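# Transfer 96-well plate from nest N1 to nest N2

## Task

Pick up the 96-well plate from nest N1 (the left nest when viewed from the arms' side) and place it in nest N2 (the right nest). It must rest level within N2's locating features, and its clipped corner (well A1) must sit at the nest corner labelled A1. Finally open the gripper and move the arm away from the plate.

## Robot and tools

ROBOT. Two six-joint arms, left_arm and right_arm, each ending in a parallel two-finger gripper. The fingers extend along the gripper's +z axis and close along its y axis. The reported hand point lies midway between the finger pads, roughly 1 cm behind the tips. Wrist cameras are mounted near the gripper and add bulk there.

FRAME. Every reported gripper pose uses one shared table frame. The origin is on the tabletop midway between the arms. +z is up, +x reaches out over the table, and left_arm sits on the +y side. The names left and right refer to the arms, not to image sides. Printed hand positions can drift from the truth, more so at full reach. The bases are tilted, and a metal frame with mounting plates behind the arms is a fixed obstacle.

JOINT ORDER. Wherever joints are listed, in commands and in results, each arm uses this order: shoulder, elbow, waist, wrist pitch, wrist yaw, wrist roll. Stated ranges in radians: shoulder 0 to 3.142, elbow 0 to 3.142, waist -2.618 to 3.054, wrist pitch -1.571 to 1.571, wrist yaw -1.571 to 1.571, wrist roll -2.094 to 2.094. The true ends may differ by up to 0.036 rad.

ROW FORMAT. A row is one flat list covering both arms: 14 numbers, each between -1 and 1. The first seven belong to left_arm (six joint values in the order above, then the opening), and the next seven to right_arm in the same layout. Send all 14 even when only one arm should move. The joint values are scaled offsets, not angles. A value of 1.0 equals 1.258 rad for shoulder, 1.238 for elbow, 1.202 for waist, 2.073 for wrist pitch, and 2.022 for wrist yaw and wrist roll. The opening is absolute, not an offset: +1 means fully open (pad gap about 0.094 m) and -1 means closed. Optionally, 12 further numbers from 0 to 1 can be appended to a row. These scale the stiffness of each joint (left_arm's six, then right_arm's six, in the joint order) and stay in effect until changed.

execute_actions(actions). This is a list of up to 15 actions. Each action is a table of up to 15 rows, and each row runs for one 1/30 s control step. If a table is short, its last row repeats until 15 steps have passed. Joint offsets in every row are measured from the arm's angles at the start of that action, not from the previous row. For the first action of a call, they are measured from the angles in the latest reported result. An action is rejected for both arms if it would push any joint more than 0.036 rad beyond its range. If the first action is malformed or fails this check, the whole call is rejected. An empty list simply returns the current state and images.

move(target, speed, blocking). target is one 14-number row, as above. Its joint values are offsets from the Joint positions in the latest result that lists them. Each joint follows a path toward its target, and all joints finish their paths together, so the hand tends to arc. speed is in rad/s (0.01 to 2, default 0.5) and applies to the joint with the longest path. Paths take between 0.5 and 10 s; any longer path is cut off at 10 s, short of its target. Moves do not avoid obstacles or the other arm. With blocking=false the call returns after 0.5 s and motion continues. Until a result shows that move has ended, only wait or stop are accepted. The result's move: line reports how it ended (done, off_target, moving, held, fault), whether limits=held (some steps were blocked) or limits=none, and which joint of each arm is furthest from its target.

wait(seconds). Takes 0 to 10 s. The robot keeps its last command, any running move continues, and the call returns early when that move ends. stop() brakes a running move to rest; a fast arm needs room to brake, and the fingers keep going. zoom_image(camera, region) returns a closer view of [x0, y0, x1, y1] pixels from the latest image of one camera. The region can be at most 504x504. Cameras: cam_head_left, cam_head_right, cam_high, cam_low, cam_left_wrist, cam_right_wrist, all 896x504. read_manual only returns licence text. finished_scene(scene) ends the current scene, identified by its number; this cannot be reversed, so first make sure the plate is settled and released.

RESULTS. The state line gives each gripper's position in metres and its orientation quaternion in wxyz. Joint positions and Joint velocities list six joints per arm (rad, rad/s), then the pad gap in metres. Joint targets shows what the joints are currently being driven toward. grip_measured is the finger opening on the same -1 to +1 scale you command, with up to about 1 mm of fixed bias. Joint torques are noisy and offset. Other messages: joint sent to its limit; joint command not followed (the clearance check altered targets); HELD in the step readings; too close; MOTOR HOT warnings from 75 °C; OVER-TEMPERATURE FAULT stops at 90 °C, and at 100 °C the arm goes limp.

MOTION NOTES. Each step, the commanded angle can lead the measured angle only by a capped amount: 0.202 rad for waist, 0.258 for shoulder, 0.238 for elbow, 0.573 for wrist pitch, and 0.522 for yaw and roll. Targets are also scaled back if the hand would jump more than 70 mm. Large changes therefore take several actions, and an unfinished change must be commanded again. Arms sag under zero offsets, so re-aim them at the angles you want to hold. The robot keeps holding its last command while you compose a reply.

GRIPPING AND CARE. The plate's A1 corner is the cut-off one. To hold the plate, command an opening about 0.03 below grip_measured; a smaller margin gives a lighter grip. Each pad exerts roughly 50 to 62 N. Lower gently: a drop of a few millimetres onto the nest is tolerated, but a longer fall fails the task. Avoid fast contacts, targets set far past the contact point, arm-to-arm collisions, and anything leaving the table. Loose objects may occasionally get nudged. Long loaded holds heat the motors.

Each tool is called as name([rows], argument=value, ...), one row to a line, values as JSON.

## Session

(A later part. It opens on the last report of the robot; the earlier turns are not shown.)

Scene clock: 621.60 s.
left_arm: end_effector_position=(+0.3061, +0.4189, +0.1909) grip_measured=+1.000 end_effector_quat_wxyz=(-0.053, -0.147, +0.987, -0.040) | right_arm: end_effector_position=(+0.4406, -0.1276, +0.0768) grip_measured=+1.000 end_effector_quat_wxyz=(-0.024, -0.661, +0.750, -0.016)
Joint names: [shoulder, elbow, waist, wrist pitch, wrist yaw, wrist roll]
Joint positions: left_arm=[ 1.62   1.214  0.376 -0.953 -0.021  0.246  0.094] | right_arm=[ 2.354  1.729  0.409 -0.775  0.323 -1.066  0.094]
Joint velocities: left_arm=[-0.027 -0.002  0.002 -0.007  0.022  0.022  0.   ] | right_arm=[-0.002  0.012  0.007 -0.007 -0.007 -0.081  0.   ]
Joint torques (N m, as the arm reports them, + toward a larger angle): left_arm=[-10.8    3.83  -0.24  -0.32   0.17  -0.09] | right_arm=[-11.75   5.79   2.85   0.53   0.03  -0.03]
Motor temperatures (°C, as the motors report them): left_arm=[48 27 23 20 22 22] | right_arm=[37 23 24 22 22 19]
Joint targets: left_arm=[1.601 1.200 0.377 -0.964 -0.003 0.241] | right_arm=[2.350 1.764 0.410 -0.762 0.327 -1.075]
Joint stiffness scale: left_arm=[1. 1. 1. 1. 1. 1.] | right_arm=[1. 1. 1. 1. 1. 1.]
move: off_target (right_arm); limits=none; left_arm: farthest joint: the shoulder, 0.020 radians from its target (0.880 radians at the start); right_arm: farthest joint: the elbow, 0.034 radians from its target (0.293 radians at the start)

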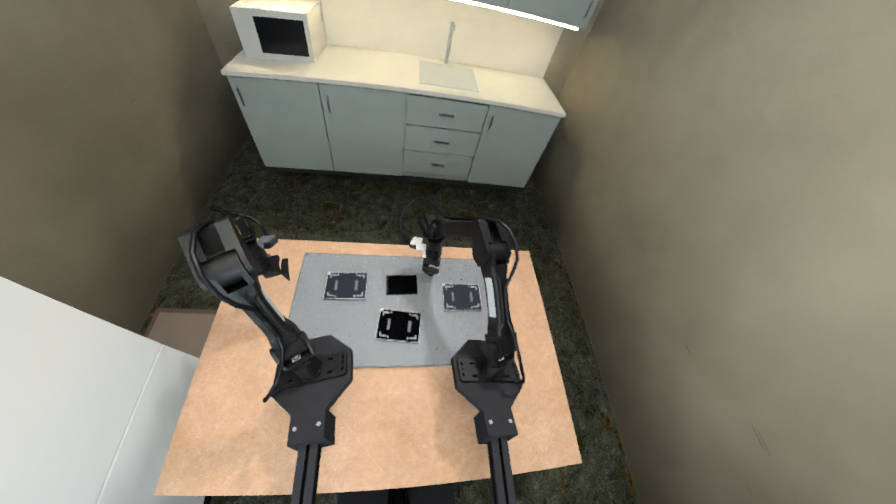

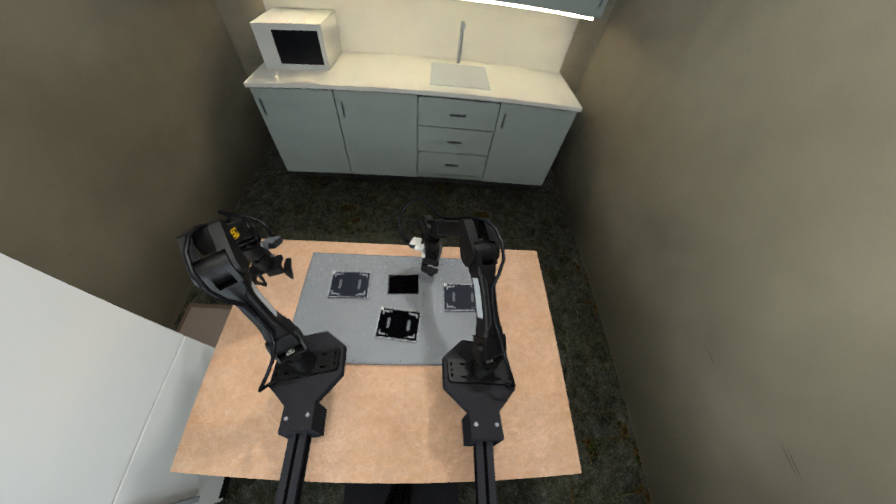

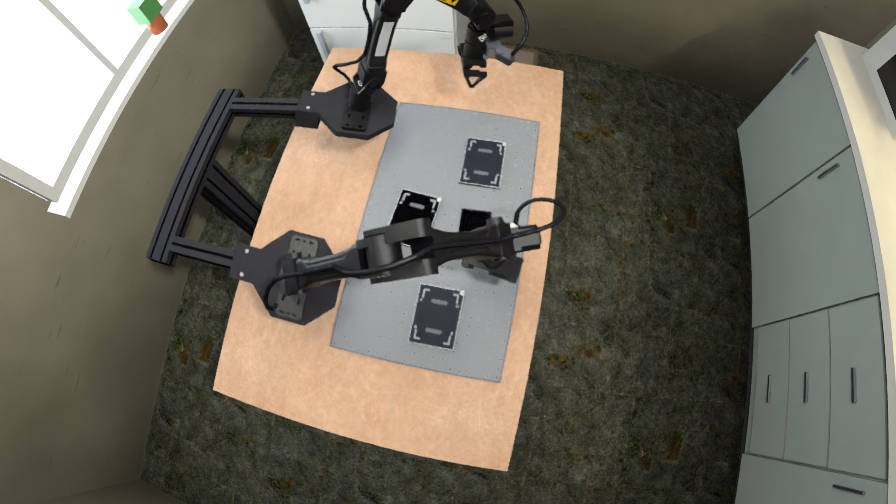

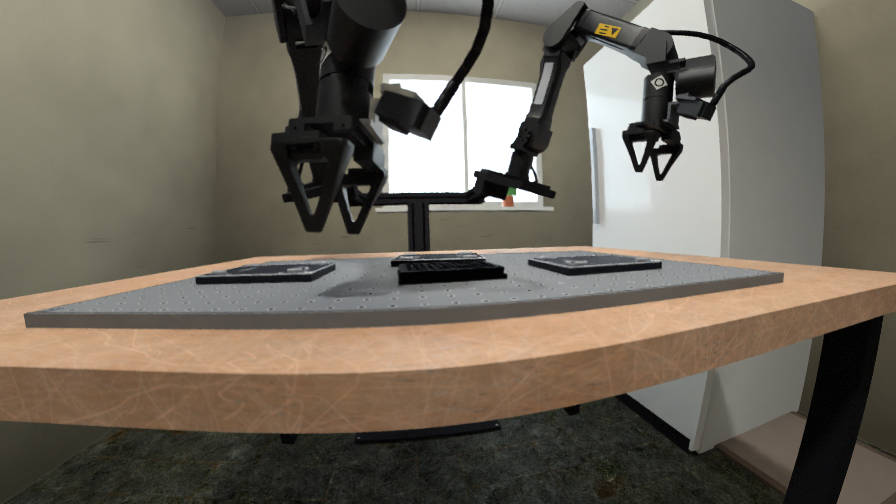

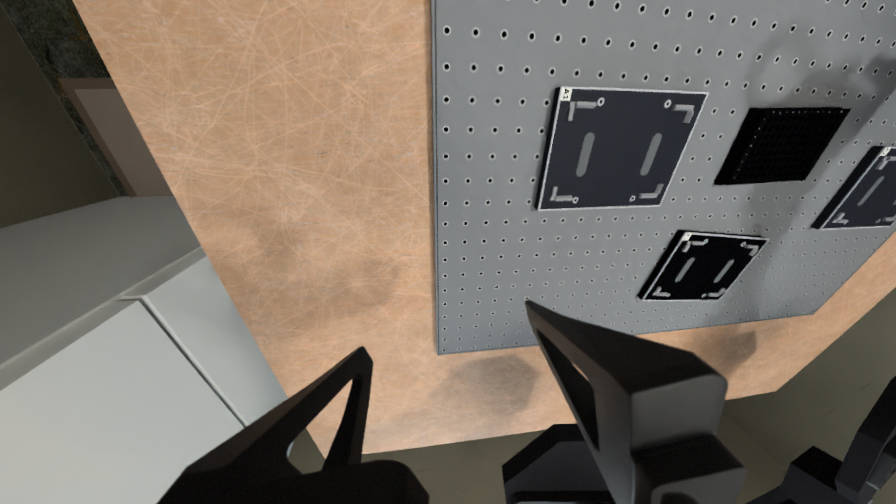

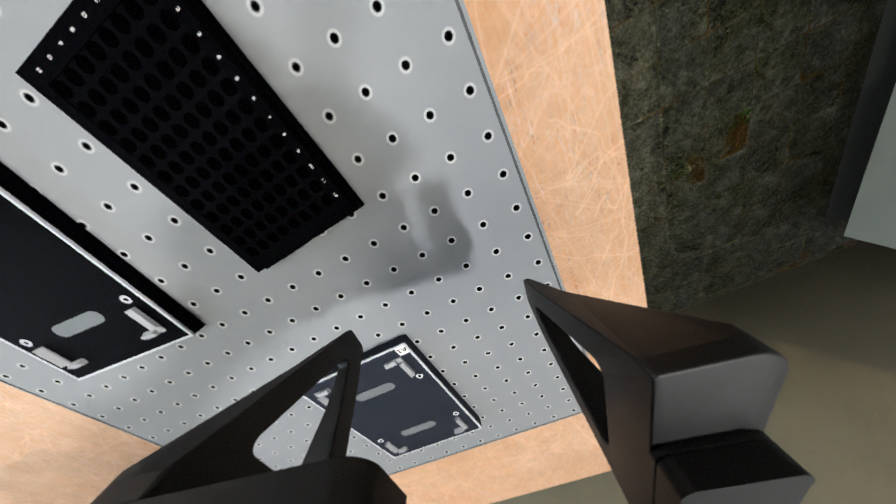

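move(target=[0,0,0,0,0,0,1,0.036,0.032,0.199,0.009,-0.008,-0.008,1], speed=0.4)

Scene clock: 628.63 s.
left_arm: end_effector_position=(+0.3061, +0.4189, +0.1909) grip_measured=+1.000 end_effector_quat_wxyz=(-0.053, -0.148, +0.987, -0.040) | right_arm: end_effector_position=(+0.3900, -0.0258, +0.0880) grip_measured=+1.000 end_effector_quat_wxyz=(+0.003, +0.746, -0.666, -0.002)
Joint names: [shoulder, elbow, waist, wrist pitch, wrist yaw, wrist roll]
Joint positions: left_arm=[ 1.62   1.214  0.376 -0.953 -0.02   0.246  0.094] | right_arm=[ 2.401  1.729  0.641 -0.77   0.314 -1.073  0.094]
Joint velocities: left_arm=[-0.017  0.017 -0.002  0.007 -0.022  0.051  0.   ] | right_arm=[ 0.002 -0.002  0.022 -0.007  0.022  0.007  0.   ]
Joint torques (N m, as the arm reports them, + toward a larger angle): left_arm=[-9.23  4.93 -0.33 -0.22  0.   -0.03] | right_arm=[-11.41   6.15   3.76   0.59  -0.09  -0.08]
Motor temperatures (°C, as the motors report them): left_arm=[46 26 22 20 22 22] | right_arm=[38 23 25 22 22 19]
Joint targets: left_arm=[1.620 1.214 0.376 -0.953 -0.020 0.246] | right_arm=[2.399 1.769 0.649 -0.756 0.307 -1.082]
Joint stiffness scale: left_arm=[1. 1. 1. 1. 1. 1.] | right_arm=[1. 1. 1. 1. 1. 1.]
move: off_target (right_arm); limits=none; left_arm: farthest joint: the wrist yaw, 0.001 radians from its target (0.001 radians at the start); right_arm: farthest joint: the elbow, 0.039 radians from its target (0.039 radians at the start)

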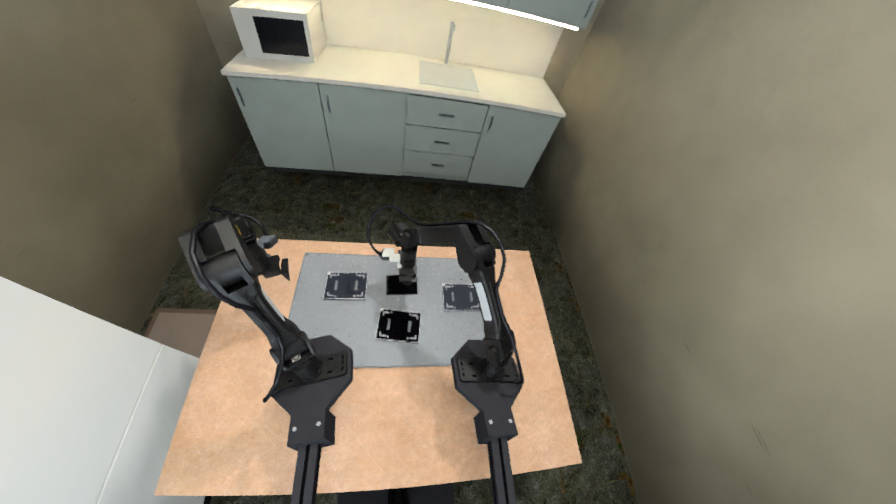

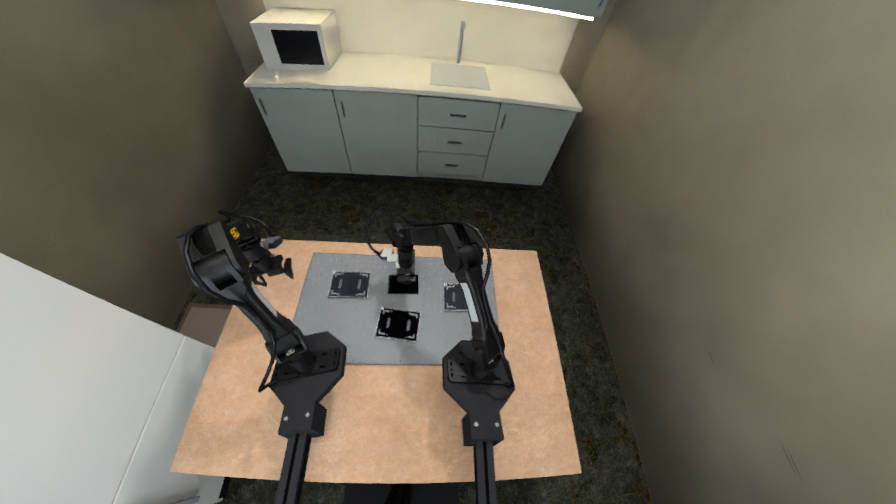

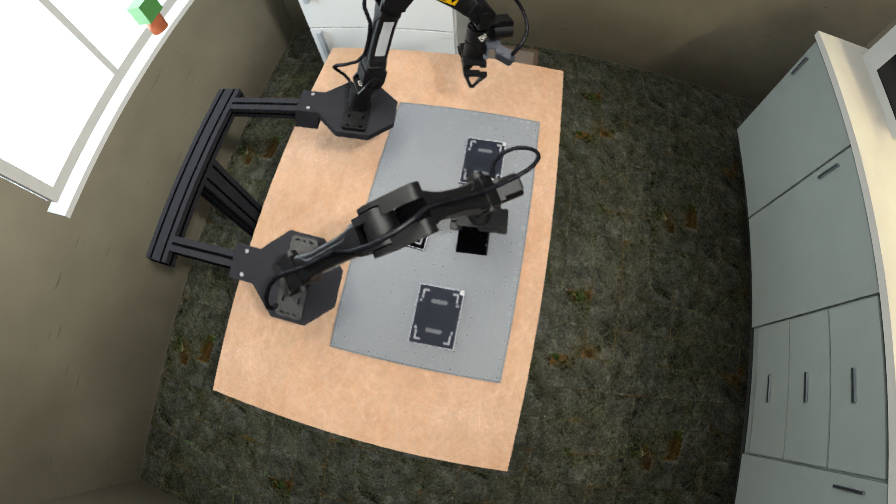

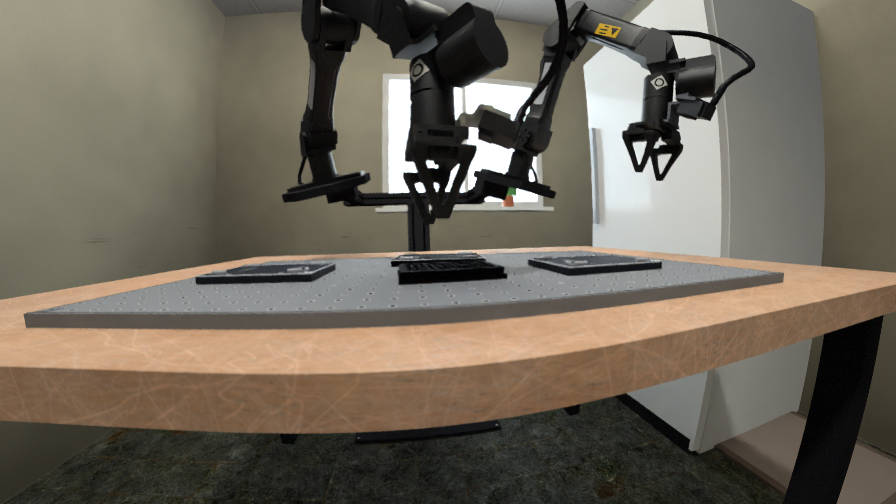

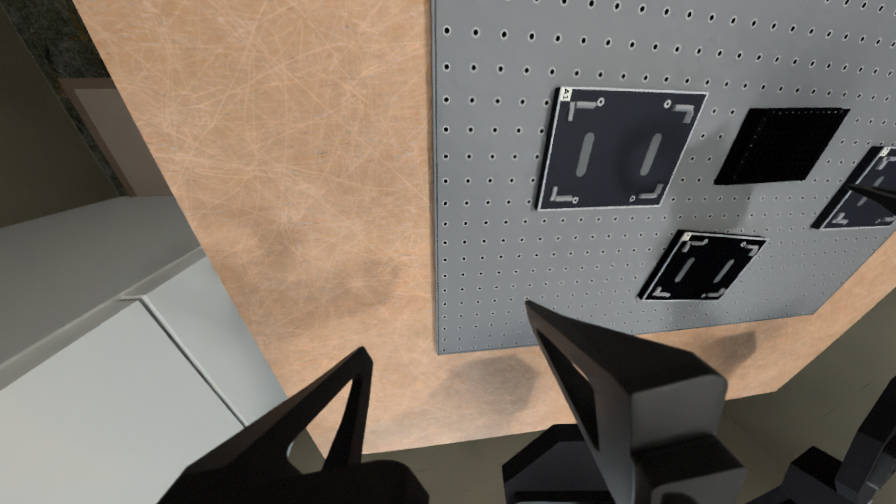

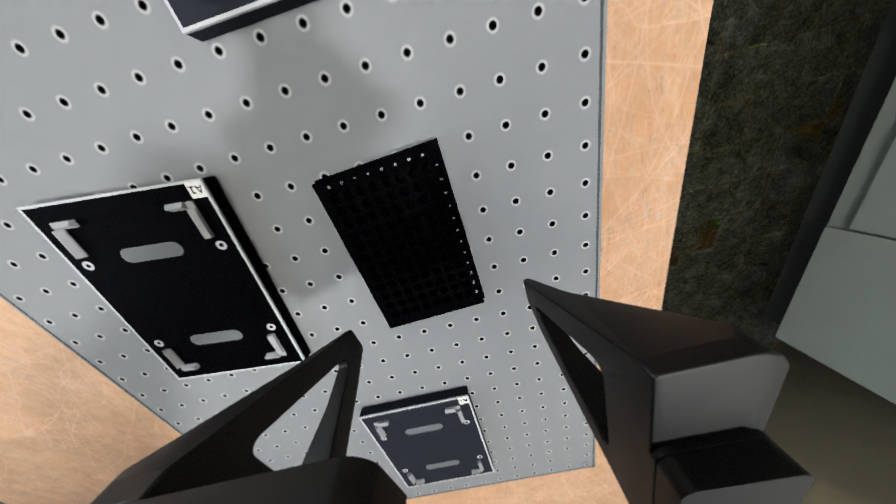

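move(target=[0,0,0,0,0,0,1,0.064,0.03,-0.025,0.049,-0.005,-0.016,1], speed=0.15)

Scene clock: 649.93 s.
left_arm: end_effector_position=(+0.3061, +0.4189, +0.1909) grip_measured=+1.000 end_effector_quat_wxyz=(-0.053, -0.148, +0.987, -0.040) | right_arm: end_effector_position=(+0.3906, -0.0289, +0.0492) grip_measured=+1.000 end_effector_quat_wxyz=(+0.007, +0.743, -0.669, -0.000)
Joint names: [shoulder, elbow, waist, wrist pitch, wrist yaw, wrist roll]
Joint positions: left_arm=[ 1.62   1.214  0.376 -0.953 -0.02   0.246  0.094] | right_arm=[ 2.485  1.729  0.61  -0.681  0.314 -1.097  0.094]
Joint velocities: left_arm=[-0.002 -0.022  0.002  0.081 -0.037  0.081  0.   ] | right_arm=[-0.017 -0.002  0.012  0.022  0.022  0.022  0.   ]
Joint torques (N m, as the arm reports them, + toward a larger angle): left_arm=[-9.23  4.93 -0.34 -0.22  0.   -0.04] | right_arm=[-11.75   5.7    3.36   0.58  -0.1   -0.06]
Motor temperatures (°C, as the motors report them): left_arm=[41 26 22 20 22 22] | right_arm=[38 24 25 22 22 19]
Joint targets: left_arm=[1.620 1.214 0.376 -0.953 -0.020 0.246] | right_arm=[2.482 1.766 0.611 -0.668 0.304 -1.106]
Joint stiffness scale: left_arm=[1. 1. 1. 1. 1. 1.] | right_arm=[1. 1. 1. 1. 1. 1.]
move: off_target (right_arm); limits=none; left_arm: farthest joint: the waist, 0.000 radians from its target (0.000 radians at the start); right_arm: farthest joint: the elbow, 0.037 radians from its target (0.037 radians at the start)

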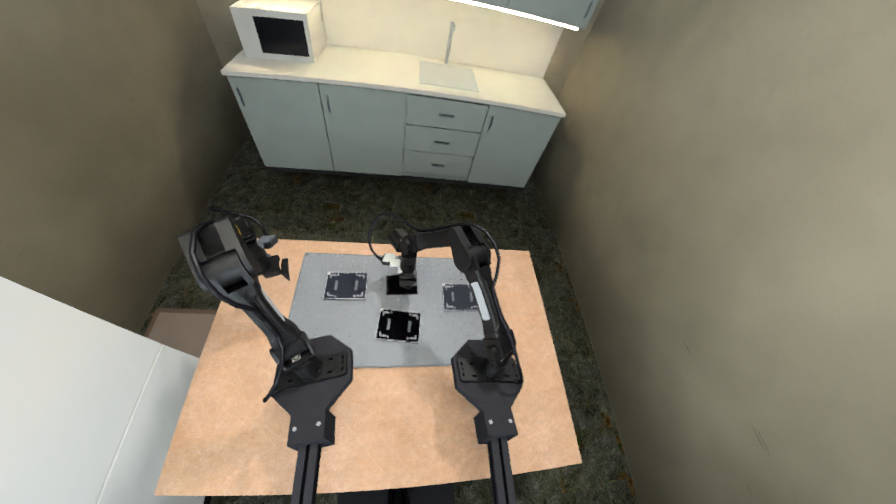

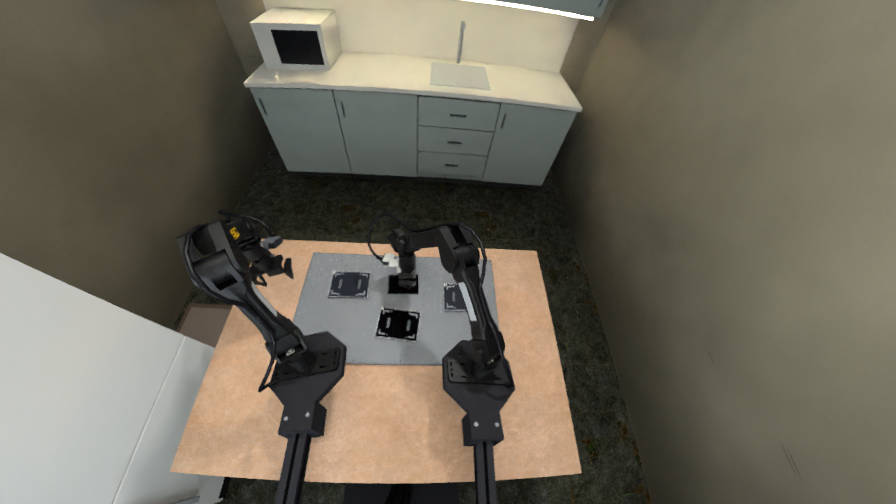

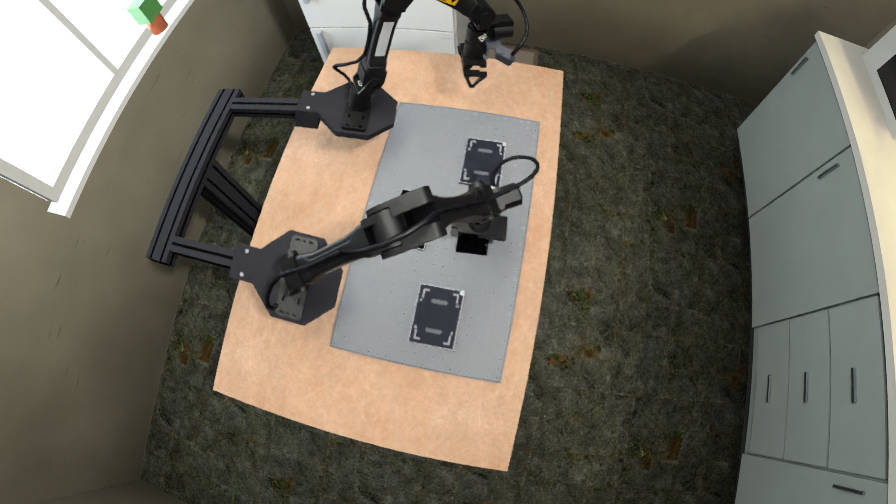

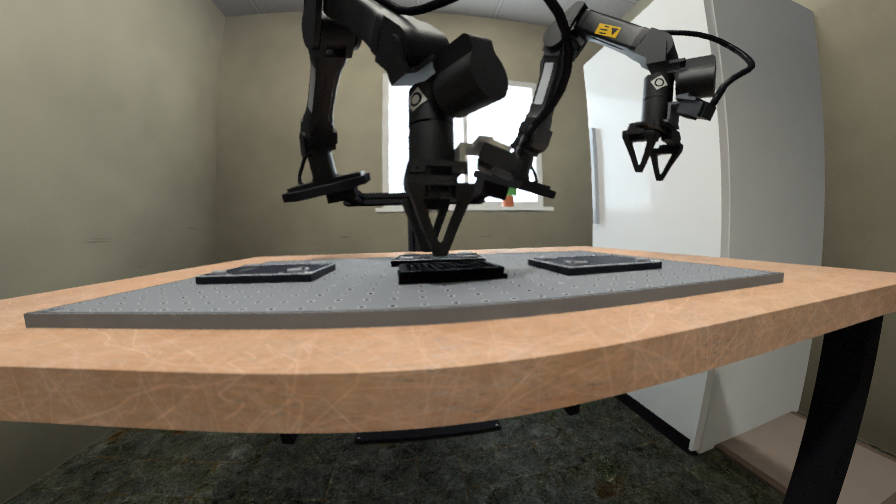

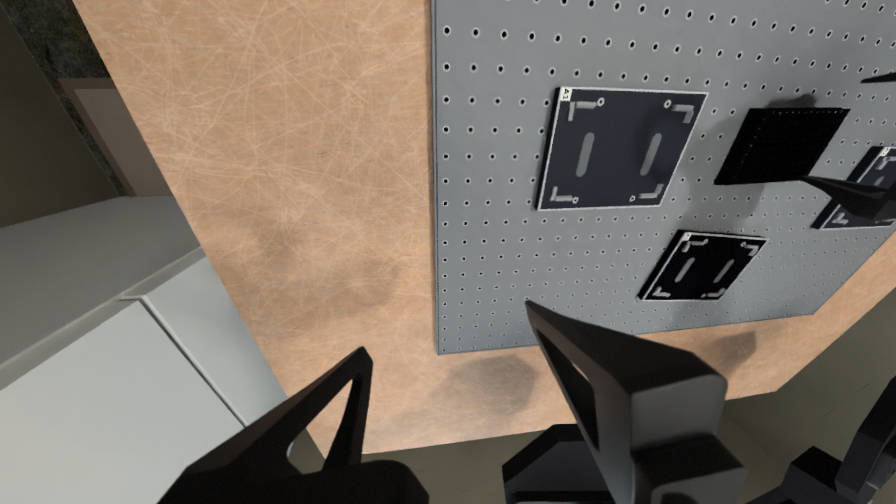

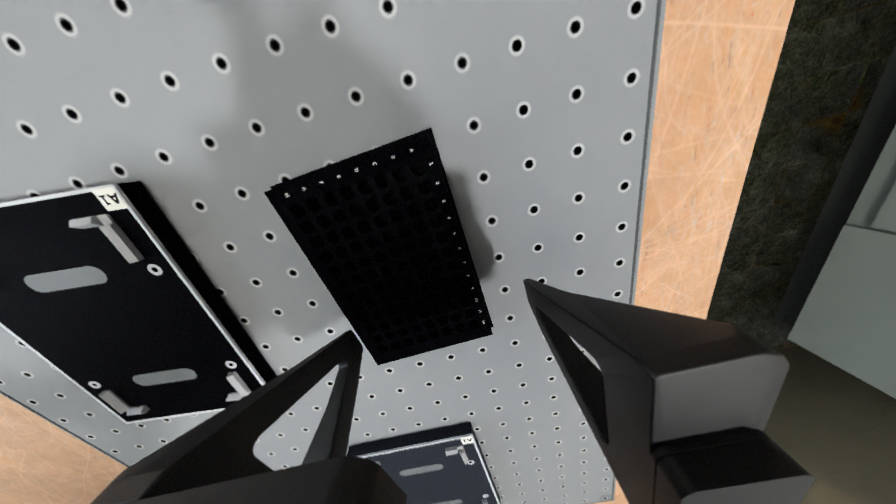

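move(target=[0,0,0,0,0,0,1,0.0095,0.03,0.035,-0.011,0,0.02,1], speed=0.15)

Scene clock: 734.30 s.
left_arm: end_effector_position=(+0.3061, +0.4189, +0.1909) grip_measured=+1.000 end_effector_quat_wxyz=(-0.053, -0.148, +0.987, -0.040) | right_arm: end_effector_position=(+0.3784, -0.0212, +0.0469) grip_measured=+1.000 end_effector_quat_wxyz=(+0.016, +0.744, -0.668, -0.004)
Joint names: [shoulder, elbow, waist, wrist pitch, wrist yaw, wrist roll]
Joint positions: left_arm=[ 1.62   1.214  0.376 -0.953 -0.02   0.246  0.094] | right_arm=[ 2.5    1.729  0.635 -0.695  0.314 -1.066  0.094]
Joint velocities: left_arm=[ 0.012 -0.017 -0.012 -0.007  0.007  0.007  0.   ] | right_arm=[ 0.012 -0.017 -0.012 -0.037 -0.066 -0.081  0.   ]
Joint torques (N m, as the arm reports them, + toward a larger angle): left_arm=[-9.23  4.93 -0.34 -0.22  0.   -0.04] | right_arm=[-11.65   5.72   4.55   0.27   0.01   0.11]
Motor temperatures (°C, as the motors report them): left_arm=[40 26 21 20 22 22] | right_arm=[40 24 25 22 22 19]
Joint targets: left_arm=[1.620 1.214 0.376 -0.953 -0.020 0.246] | right_arm=[2.497 1.766 0.652 -0.704 0.314 -1.056]
Joint stiffness scale: left_arm=[1. 1. 1. 1. 1. 1.] | right_arm=[1. 1. 1. 1. 1. 1.]
move: off_target (right_arm); limits=none; left_arm: farthest joint: the waist, 0.000 radians from its target (0.000 radians at the start); right_arm: farthest joint: the elbow, 0.037 radians from its target (0.037 radians at the start)

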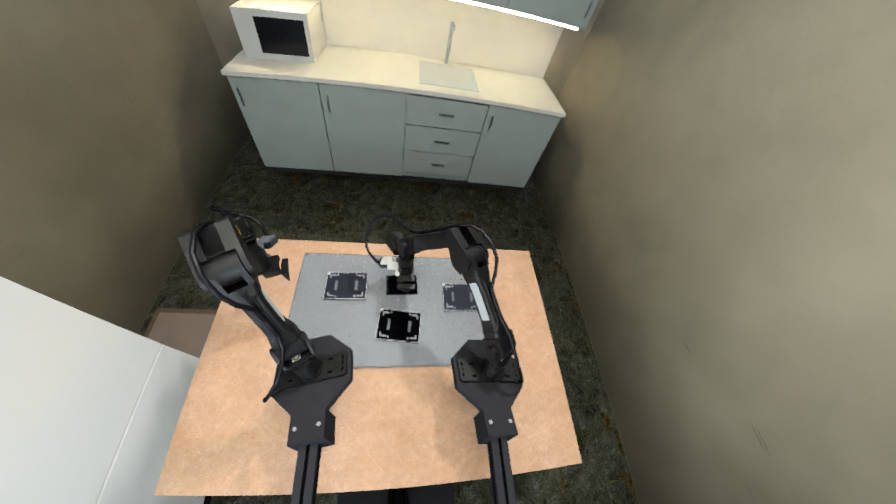

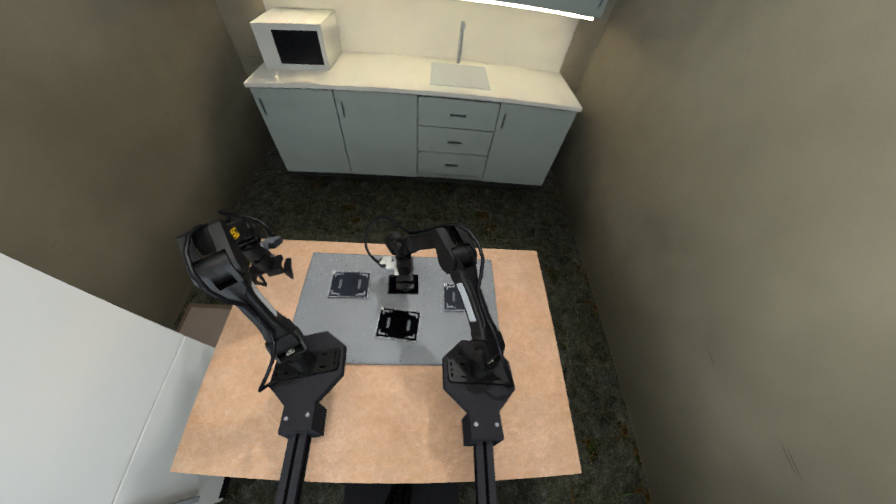

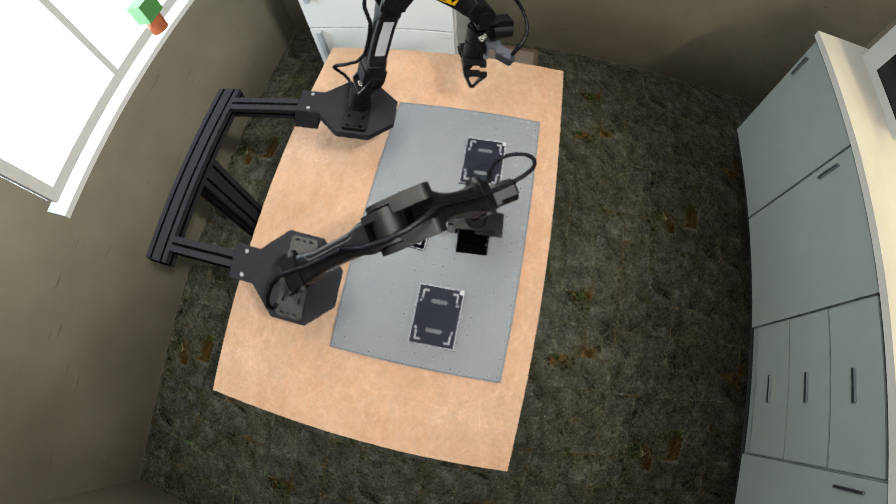

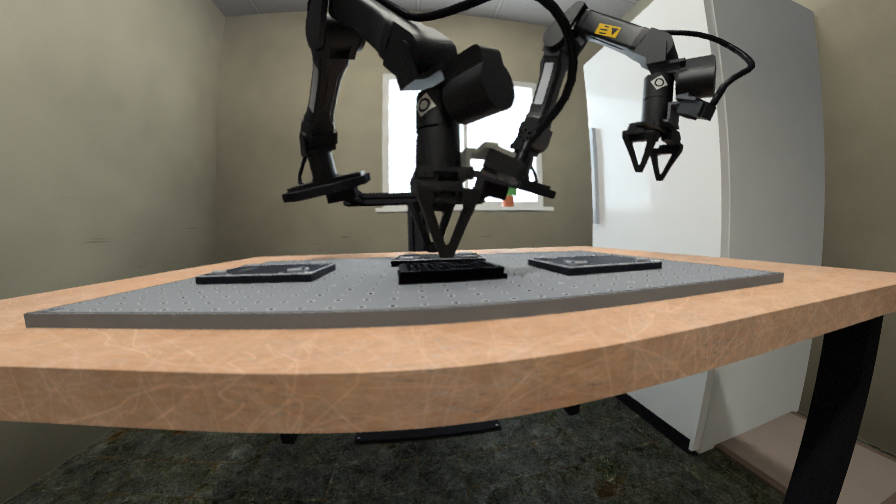

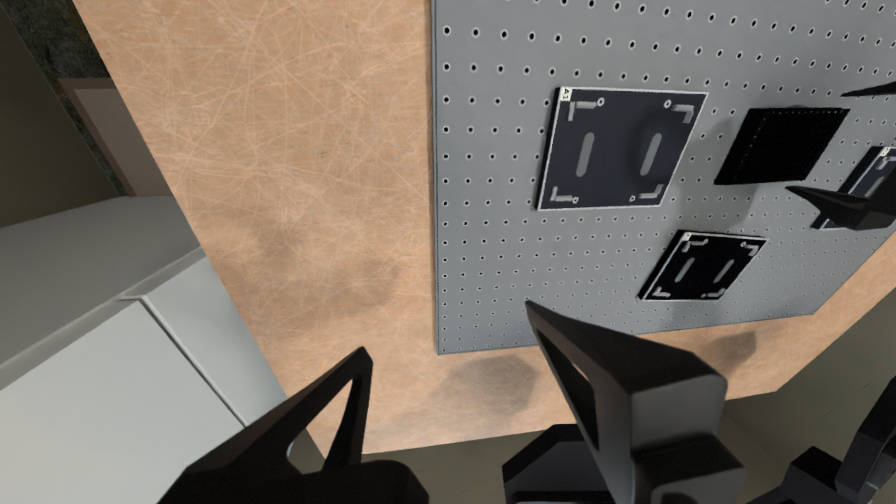

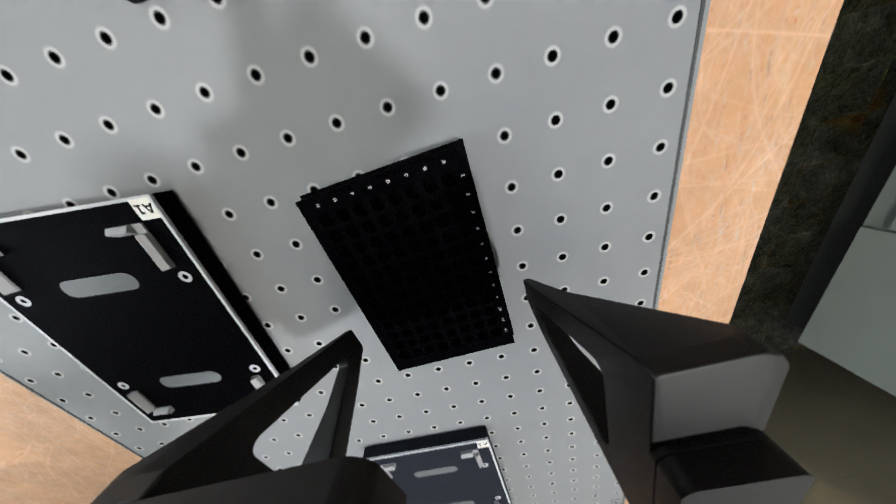

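zoom_image(camera="cam_low", region=[380,200,530,300])

zoom_image(camera="cam_right_wrist", region=[270,120,600,400])

Region (380, 200, 530, 300) of cam_low's 896x504 image, scaled by 3.360, with more detail than that image has.

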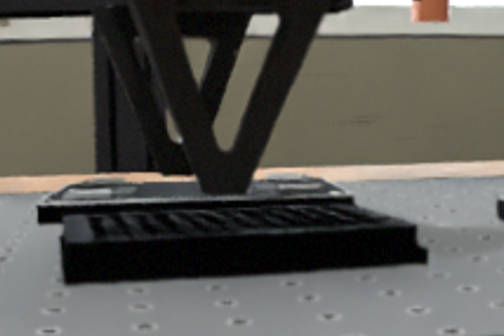

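Region (270, 120, 600, 400) of cam_right_wrist's 896x504 image, scaled by 1.527, with more detail than that image has; it fills the top 428 rows of this view, and the rest is white.

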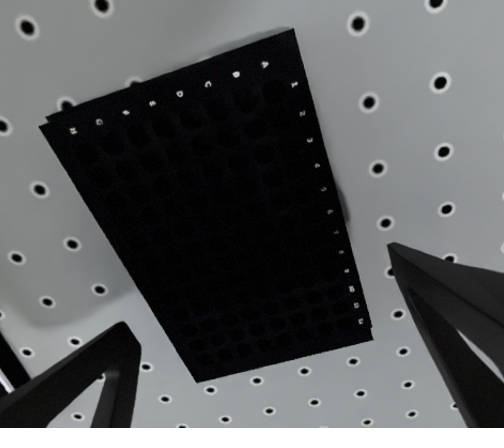

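move(target=[0,0,0,0,0,0,1,-0.053,0.03,0.014,-0.004,0,0.003,1], speed=0.15)

Scene clock: 792.50 s.
left_arm: end_effector_position=(+0.3061, +0.4189, +0.1909) grip_measured=+1.000 end_effector_quat_wxyz=(-0.053, -0.148, +0.987, -0.040) | right_arm: end_effector_position=(+0.3892, -0.0199, +0.0625) grip_measured=+1.000 end_effector_quat_wxyz=(-0.001, +0.740, -0.673, -0.000)
Joint names: [shoulder, elbow, waist, wrist pitch, wrist yaw, wrist roll]
Joint positions: left_arm=[ 1.62   1.214  0.376 -0.953 -0.02   0.246  0.094] | right_arm=[ 2.461  1.729  0.635 -0.697  0.314 -1.065  0.094]
Joint velocities: left_arm=[-0.007 -0.022 -0.007 -0.051  0.007 -0.007  0.   ] | right_arm=[-0.017 -0.012  0.002  0.022 -0.037  0.022  0.   ]
Joint torques (N m, as the arm reports them, + toward a larger angle): left_arm=[-9.23  4.93 -0.34 -0.22  0.   -0.04] | right_arm=[-13.57   5.96   4.53   0.38  -0.02   0.08]
Motor temperatures (°C, as the motors report them): left_arm=[40 26 21 20 22 22] | right_arm=[41 25 26 22 22 19]
Joint targets: left_arm=[1.620 1.214 0.376 -0.953 -0.020 0.246] | right_arm=[2.433 1.766 0.652 -0.703 0.314 -1.060]
Joint stiffness scale: left_arm=[1. 1. 1. 1. 1. 1.] | right_arm=[1. 1. 1. 1. 1. 1.]
move: off_target (right_arm); limits=none; left_arm: farthest joint: the waist, 0.000 radians from its target (0.000 radians at the start); right_arm: farthest joint: the elbow, 0.037 radians from its target (0.037 radians at the start)

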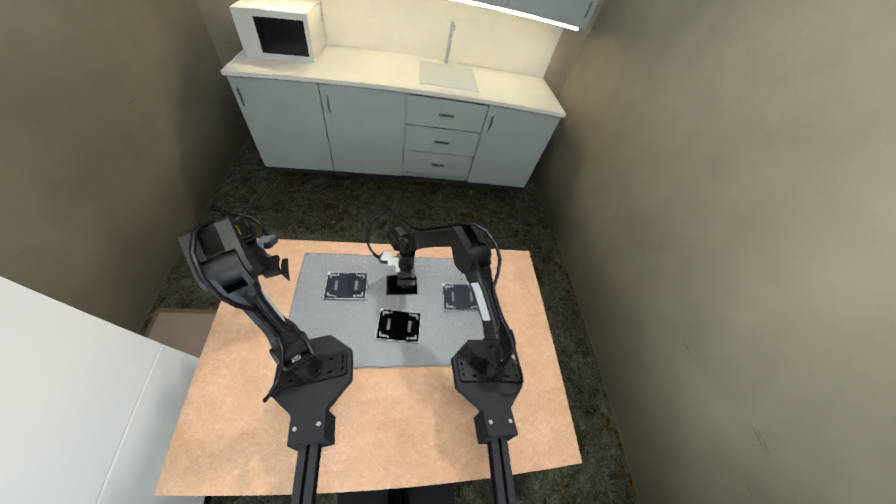

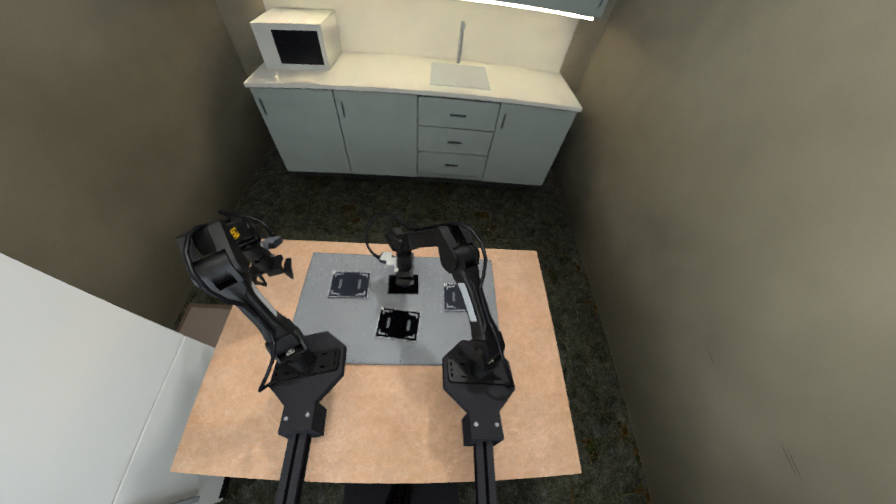

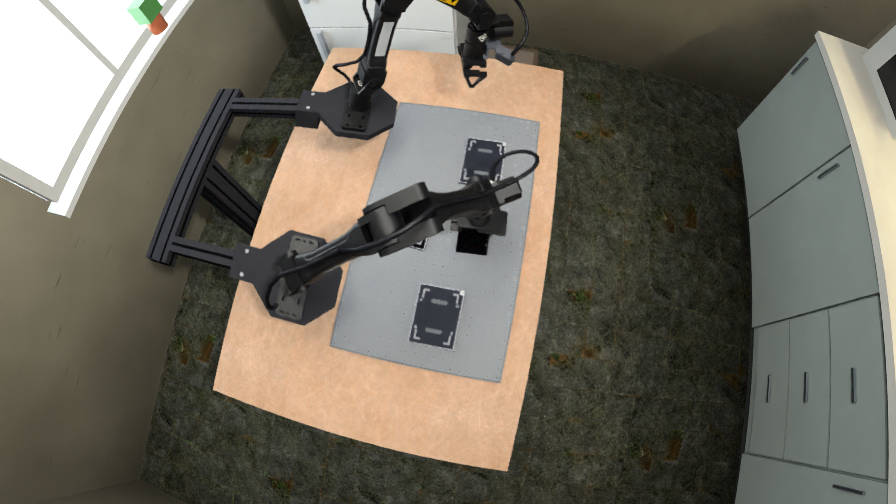

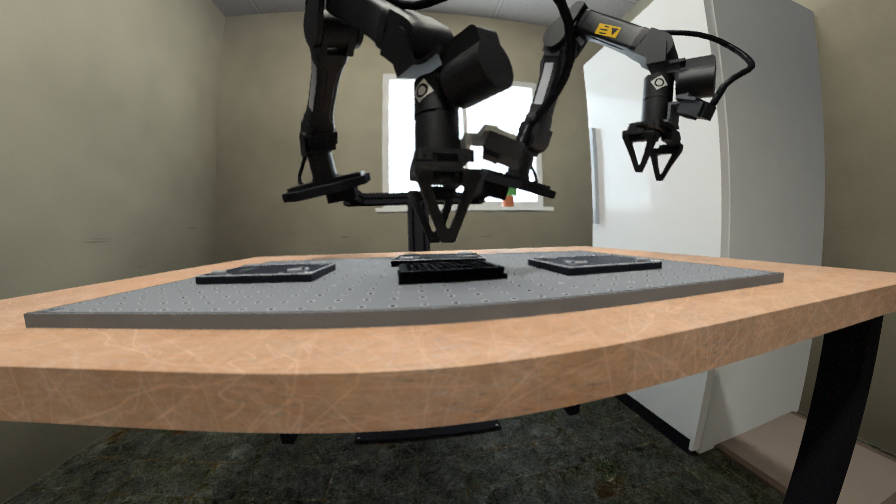

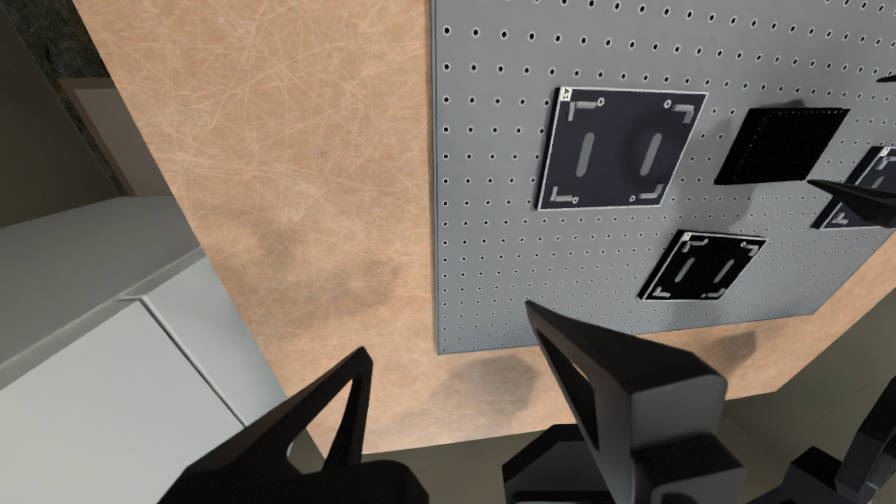

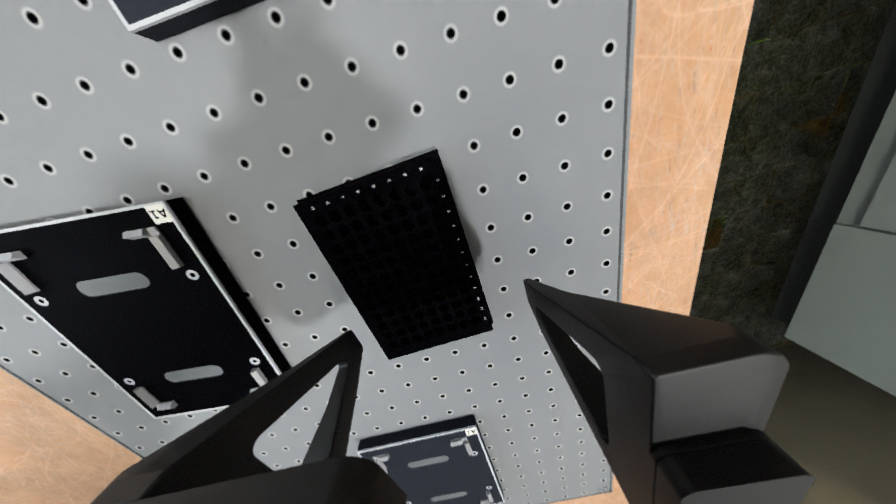

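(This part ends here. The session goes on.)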